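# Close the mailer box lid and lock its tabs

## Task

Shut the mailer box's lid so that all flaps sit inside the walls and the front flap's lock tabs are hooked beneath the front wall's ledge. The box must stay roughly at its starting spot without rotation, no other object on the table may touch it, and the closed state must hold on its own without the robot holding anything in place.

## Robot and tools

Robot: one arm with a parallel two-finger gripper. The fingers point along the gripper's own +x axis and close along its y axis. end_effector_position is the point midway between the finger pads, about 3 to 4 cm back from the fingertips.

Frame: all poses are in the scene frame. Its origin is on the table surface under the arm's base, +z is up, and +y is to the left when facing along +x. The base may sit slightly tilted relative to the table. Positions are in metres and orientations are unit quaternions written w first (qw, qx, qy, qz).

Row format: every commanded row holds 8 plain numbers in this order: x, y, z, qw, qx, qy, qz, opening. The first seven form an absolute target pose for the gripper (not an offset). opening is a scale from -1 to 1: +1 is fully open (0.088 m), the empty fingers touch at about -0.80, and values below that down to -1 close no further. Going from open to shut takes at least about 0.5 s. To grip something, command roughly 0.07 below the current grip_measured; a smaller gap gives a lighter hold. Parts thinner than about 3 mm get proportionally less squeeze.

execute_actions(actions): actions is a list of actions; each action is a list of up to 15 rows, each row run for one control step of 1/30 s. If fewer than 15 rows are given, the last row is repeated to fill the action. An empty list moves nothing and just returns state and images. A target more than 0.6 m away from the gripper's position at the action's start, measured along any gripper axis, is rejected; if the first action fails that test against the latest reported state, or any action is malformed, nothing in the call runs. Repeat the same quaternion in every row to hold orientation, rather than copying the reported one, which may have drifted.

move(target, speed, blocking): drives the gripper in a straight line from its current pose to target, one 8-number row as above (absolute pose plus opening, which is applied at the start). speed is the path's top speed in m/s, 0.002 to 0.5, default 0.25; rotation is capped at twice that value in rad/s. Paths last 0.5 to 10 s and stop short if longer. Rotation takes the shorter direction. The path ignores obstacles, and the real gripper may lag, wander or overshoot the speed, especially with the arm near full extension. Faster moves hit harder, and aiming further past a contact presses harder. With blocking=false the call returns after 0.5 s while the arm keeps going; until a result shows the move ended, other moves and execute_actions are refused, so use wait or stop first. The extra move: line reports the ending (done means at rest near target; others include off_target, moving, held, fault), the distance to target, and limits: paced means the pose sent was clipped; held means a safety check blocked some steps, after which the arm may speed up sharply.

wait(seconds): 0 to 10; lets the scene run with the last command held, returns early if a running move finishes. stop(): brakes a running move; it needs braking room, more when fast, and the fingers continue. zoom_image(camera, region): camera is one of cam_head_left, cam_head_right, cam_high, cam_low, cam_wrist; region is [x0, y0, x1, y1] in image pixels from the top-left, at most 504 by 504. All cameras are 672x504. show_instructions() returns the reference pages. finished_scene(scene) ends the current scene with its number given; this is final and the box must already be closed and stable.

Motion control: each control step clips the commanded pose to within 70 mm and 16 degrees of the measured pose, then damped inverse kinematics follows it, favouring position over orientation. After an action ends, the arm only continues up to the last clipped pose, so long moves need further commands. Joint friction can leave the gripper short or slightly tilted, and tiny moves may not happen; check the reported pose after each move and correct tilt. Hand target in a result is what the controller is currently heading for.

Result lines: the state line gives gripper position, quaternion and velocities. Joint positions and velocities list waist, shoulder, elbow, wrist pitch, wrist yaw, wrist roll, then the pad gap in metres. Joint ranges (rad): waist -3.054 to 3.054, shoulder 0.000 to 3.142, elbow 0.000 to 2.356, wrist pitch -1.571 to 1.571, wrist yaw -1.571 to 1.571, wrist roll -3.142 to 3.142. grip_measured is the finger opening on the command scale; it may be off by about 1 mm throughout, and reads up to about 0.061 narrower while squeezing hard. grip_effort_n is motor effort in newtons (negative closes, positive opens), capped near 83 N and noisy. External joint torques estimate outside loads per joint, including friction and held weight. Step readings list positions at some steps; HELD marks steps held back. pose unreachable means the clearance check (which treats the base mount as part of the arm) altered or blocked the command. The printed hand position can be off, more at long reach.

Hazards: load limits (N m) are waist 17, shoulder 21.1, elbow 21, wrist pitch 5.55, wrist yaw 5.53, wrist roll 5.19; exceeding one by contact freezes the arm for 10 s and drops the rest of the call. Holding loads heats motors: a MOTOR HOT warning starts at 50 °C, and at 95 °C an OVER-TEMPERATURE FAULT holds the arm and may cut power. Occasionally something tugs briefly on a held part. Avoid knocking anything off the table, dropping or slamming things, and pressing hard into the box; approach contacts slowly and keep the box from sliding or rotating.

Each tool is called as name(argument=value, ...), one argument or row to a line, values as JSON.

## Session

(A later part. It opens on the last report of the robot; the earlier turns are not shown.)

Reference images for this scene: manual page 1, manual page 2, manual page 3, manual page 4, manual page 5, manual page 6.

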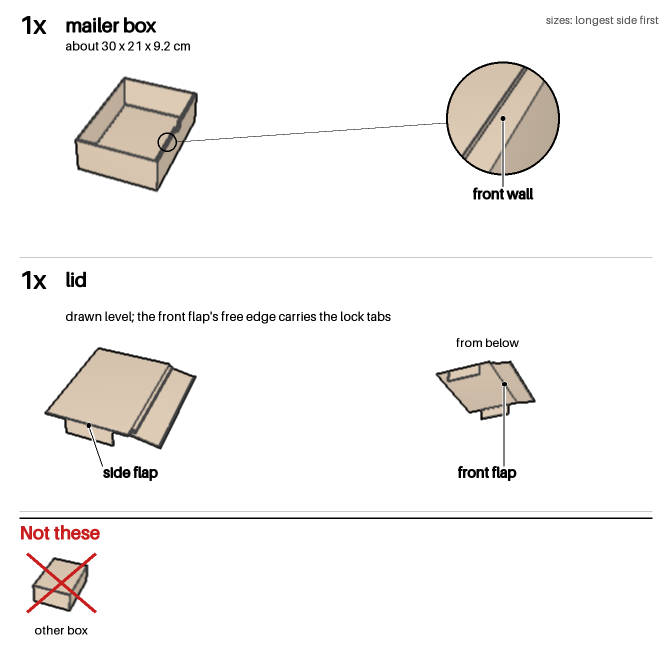

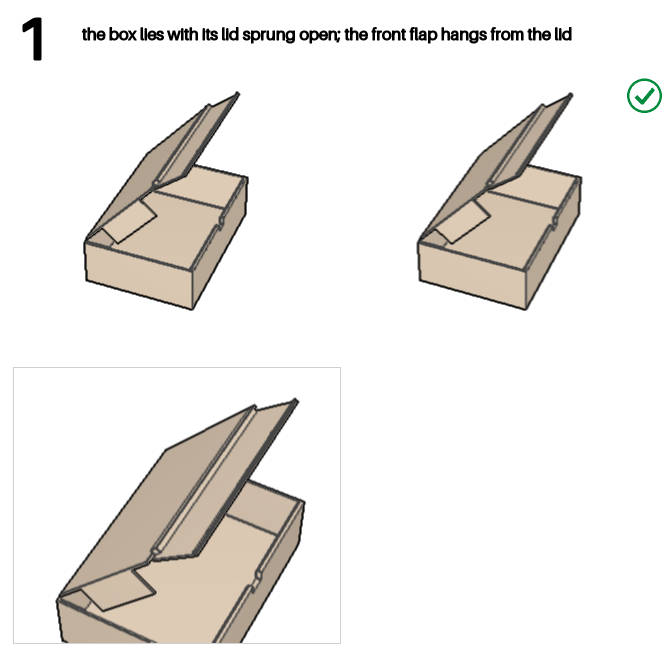

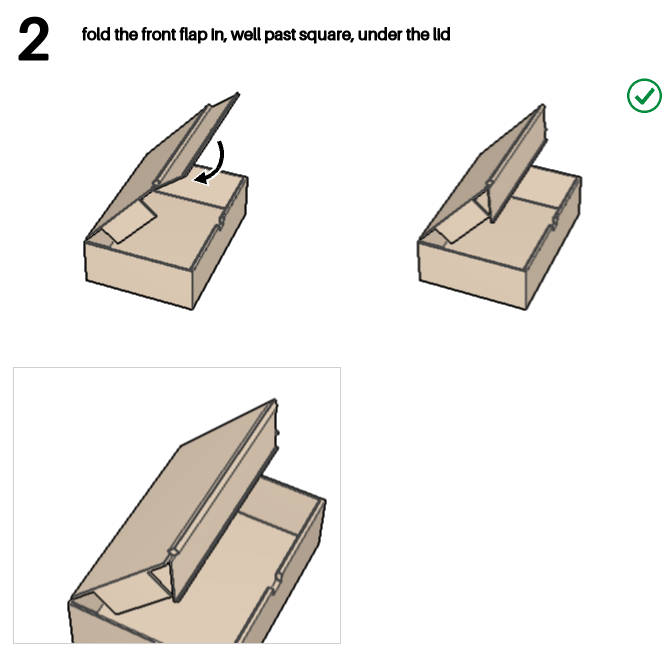

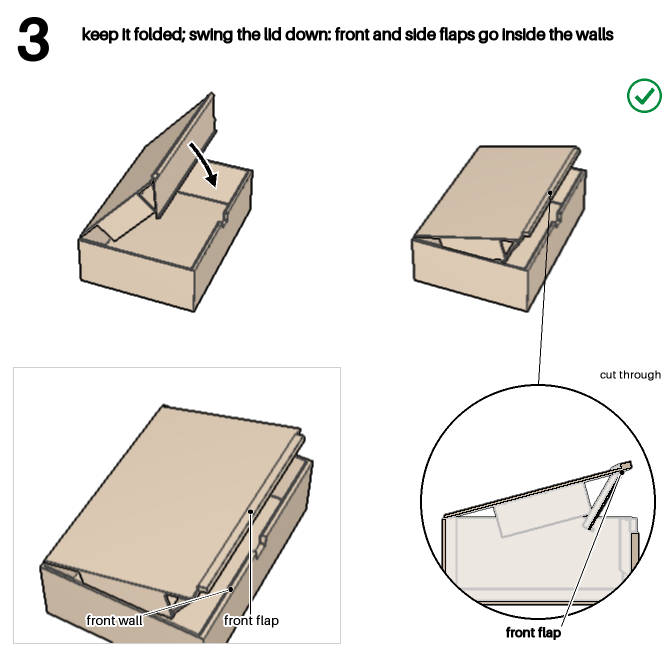

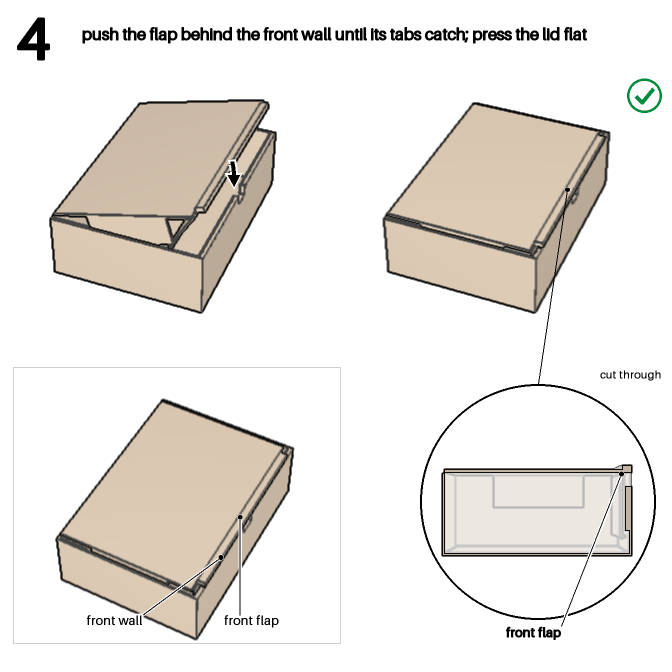

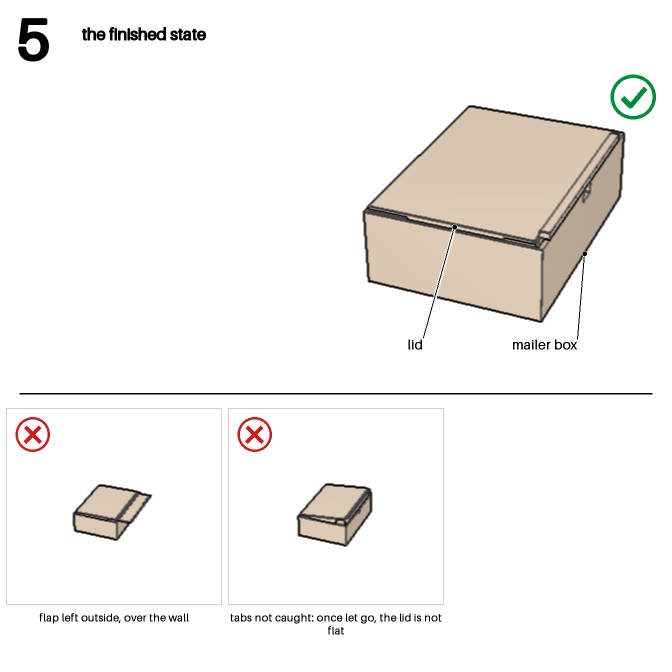

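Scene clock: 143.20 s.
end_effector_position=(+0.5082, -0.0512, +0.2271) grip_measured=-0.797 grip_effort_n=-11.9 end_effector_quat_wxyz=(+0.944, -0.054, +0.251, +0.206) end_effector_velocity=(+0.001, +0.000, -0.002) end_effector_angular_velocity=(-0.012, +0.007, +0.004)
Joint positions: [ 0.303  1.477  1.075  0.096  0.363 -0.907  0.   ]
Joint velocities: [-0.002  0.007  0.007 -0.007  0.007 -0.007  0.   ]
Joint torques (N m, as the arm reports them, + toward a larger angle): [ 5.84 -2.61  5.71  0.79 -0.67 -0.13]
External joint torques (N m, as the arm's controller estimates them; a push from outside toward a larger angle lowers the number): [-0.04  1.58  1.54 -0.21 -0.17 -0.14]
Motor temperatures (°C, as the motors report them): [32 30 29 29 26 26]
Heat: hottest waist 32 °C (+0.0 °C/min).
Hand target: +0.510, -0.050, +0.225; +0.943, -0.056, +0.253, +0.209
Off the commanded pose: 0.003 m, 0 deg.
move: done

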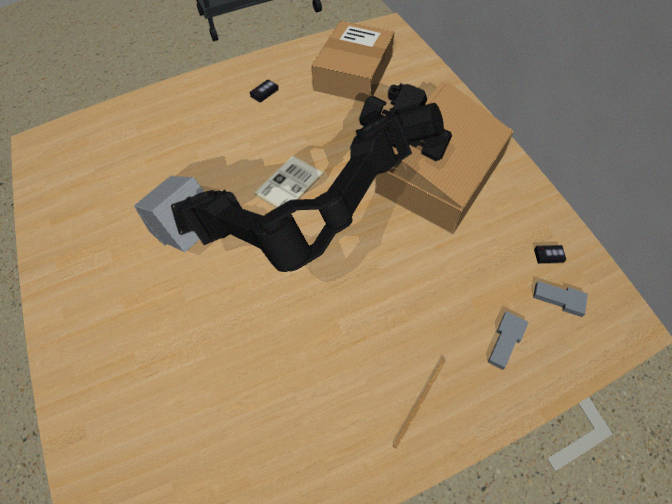

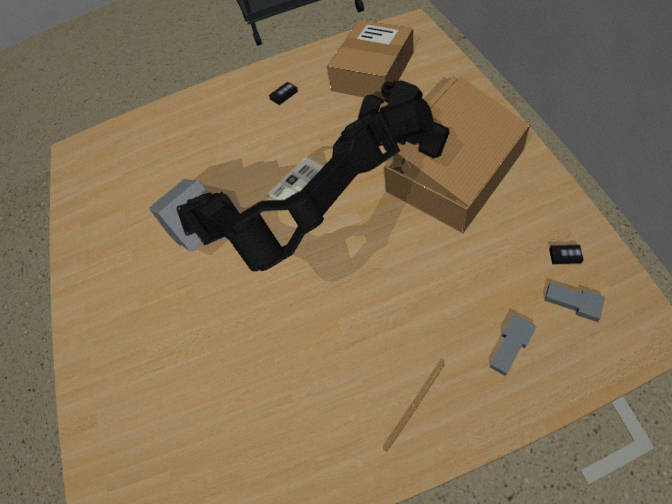

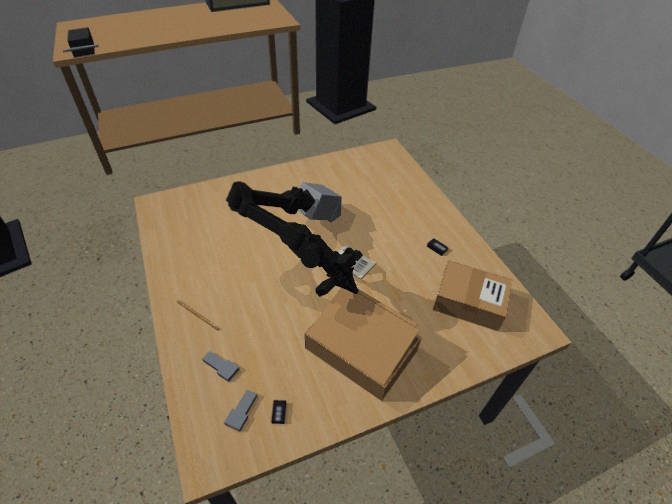

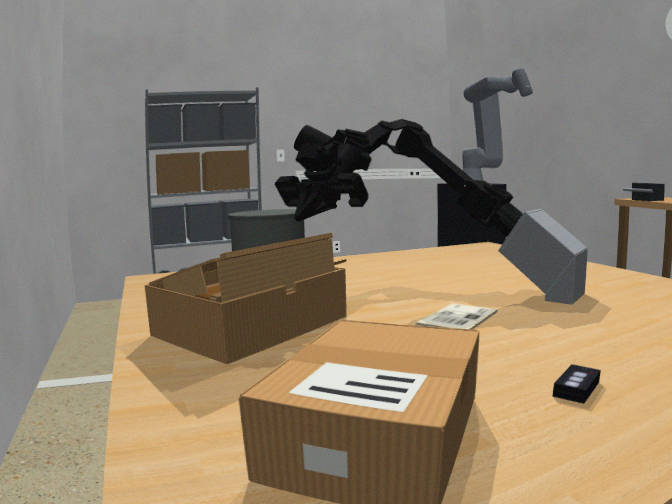

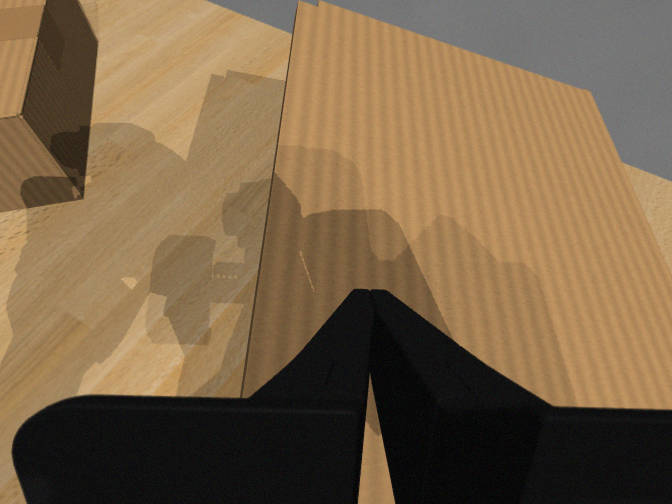

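move(
  target=[0.502,-0.04,0.124,0.943,-0.056,0.253,0.209,-0.8],
  speed=0.05,
)

move(
  target=[0.48,-0.05,0.2,0.943,-0.056,0.253,0.209,-0.8],
  speed=0.15,
)

zoom_image(
  camera="cam_low",
  region=[130,190,390,370],
)

Scene clock: 150.50 s.
end_effector_position=(+0.5058, -0.0445, +0.1355) grip_measured=-0.797 grip_effort_n=-11.4 end_effector_quat_wxyz=(+0.947, -0.053, +0.242, +0.203) end_effector_velocity=(+0.001, -0.000, -0.000) end_effector_angular_velocity=(+0.016, -0.014, -0.006)
Joint positions: [ 0.076  1.594  0.924  0.399  0.133 -0.978  0.   ]
Joint velocities: [-0.007  0.002 -0.007  0.022 -0.022  0.007  0.   ]
Joint torques (N m, as the arm reports them, + toward a larger angle): [ 5.29 -3.13  2.74  1.   -0.53 -0.12]
External joint torques (N m, as the arm's controller estimates them; a push from outside toward a larger angle lowers the number): [-0.76  2.18 -0.62  0.06  0.01 -0.13]
Motor temperatures (°C, as the motors report them): [32 30 29 29 26 26]
Heat: hottest waist 32 °C (+0.0 °C/min).
Hand target: +0.502, -0.040, +0.124; +0.943, -0.056, +0.253, +0.209
Off the commanded pose: 0.013 m, 2 deg.
move: off_target

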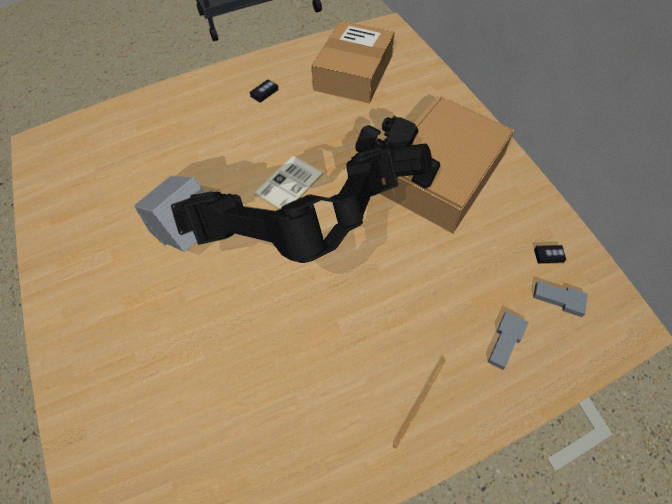

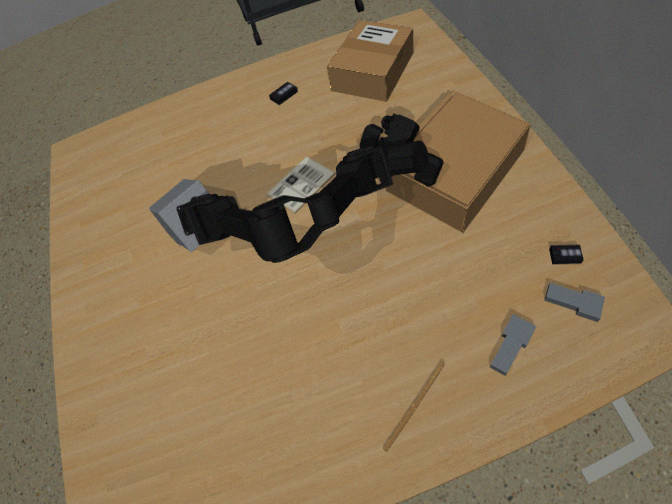

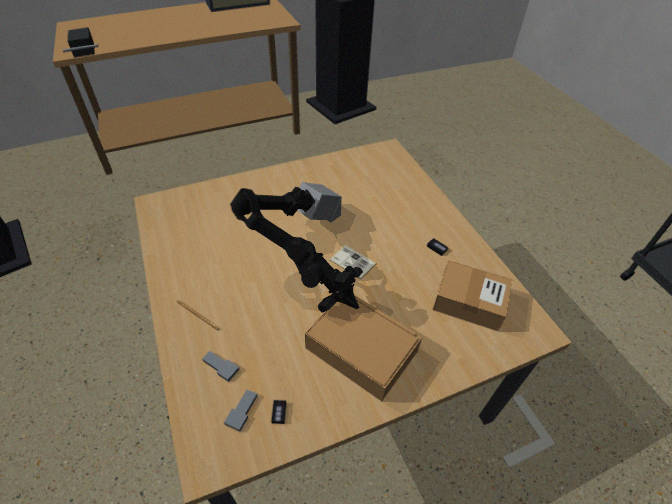

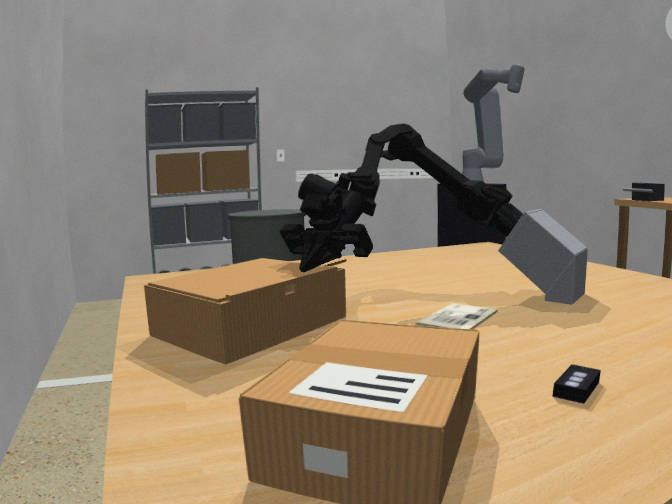

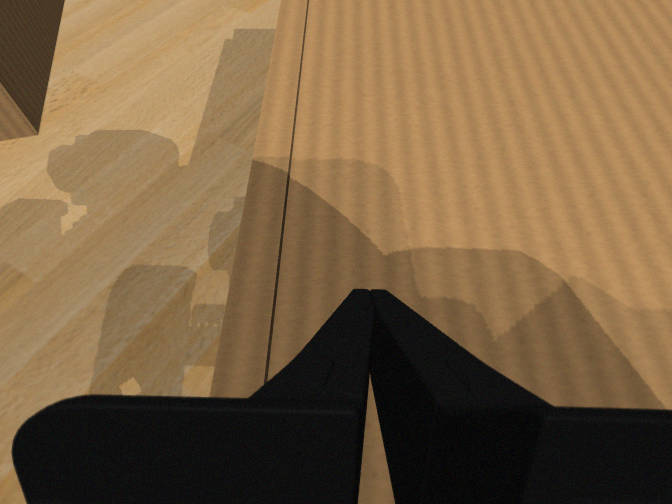

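Scene clock: 151.47 s.
end_effector_position=(+0.4822, -0.0492, +0.2000) grip_measured=-0.797 grip_effort_n=-11.9 end_effector_quat_wxyz=(+0.943, -0.057, +0.250, +0.210) end_effector_velocity=(-0.005, -0.004, -0.001) end_effector_angular_velocity=(-0.021, +0.018, +0.008)
Joint positions: [ 0.245  1.414  0.916  0.195  0.302 -0.933  0.   ]
Joint velocities: [ 0.002 -0.022 -0.002 -0.037  0.022 -0.007  0.   ]
Joint torques (N m, as the arm reports them, + toward a larger angle): [ 5.76 -3.98  4.05  0.77 -0.34  0.19]
External joint torques (N m, as the arm's controller estimates them; a push from outside toward a larger angle lowers the number): [ 0.43  0.04  0.12 -0.18  0.16  0.18]
Motor temperatures (°C, as the motors report them): [33 30 29 29 26 26]
Heat: hottest waist 33 °C (+1.0 °C/min).
Hand target: +0.480, -0.050, +0.200; +0.943, -0.056, +0.253, +0.209
Off the commanded pose: 0.002 m, 0 deg.
move: done

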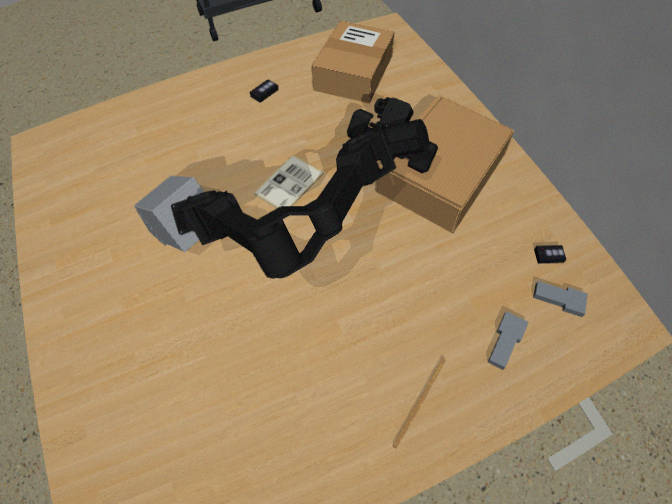

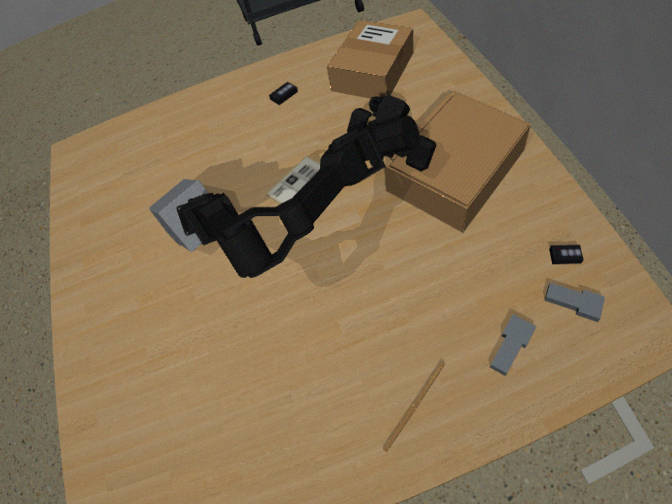

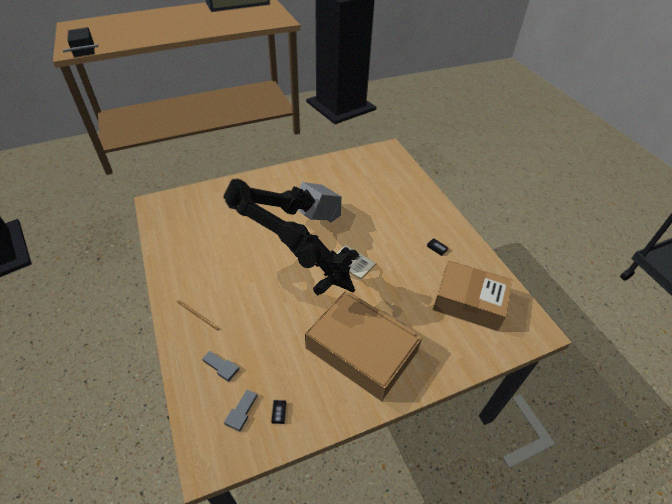

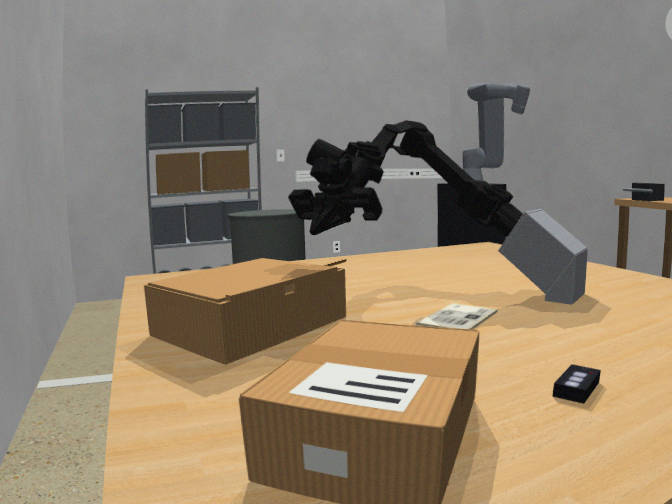

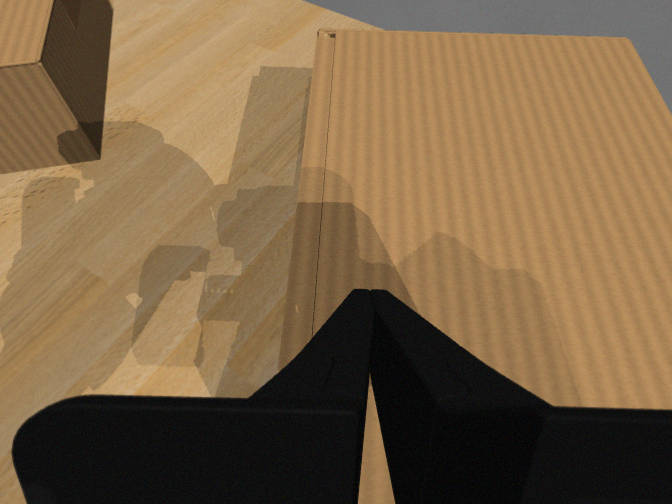

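Region (130, 190, 390, 370) of cam_low's 672x504 image, scaled by 1.938, with more detail than that image has; it fills the top 349 rows of this view, and the rest is white.

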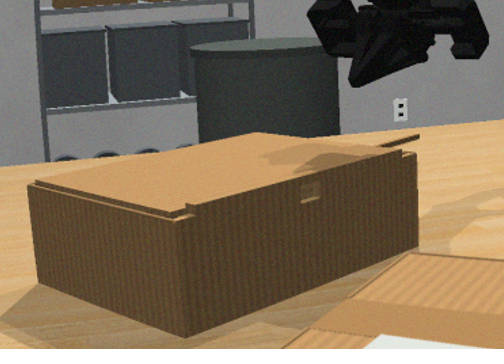

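finished_scene(
  scene=2,
)

The scene is finished: the task was done.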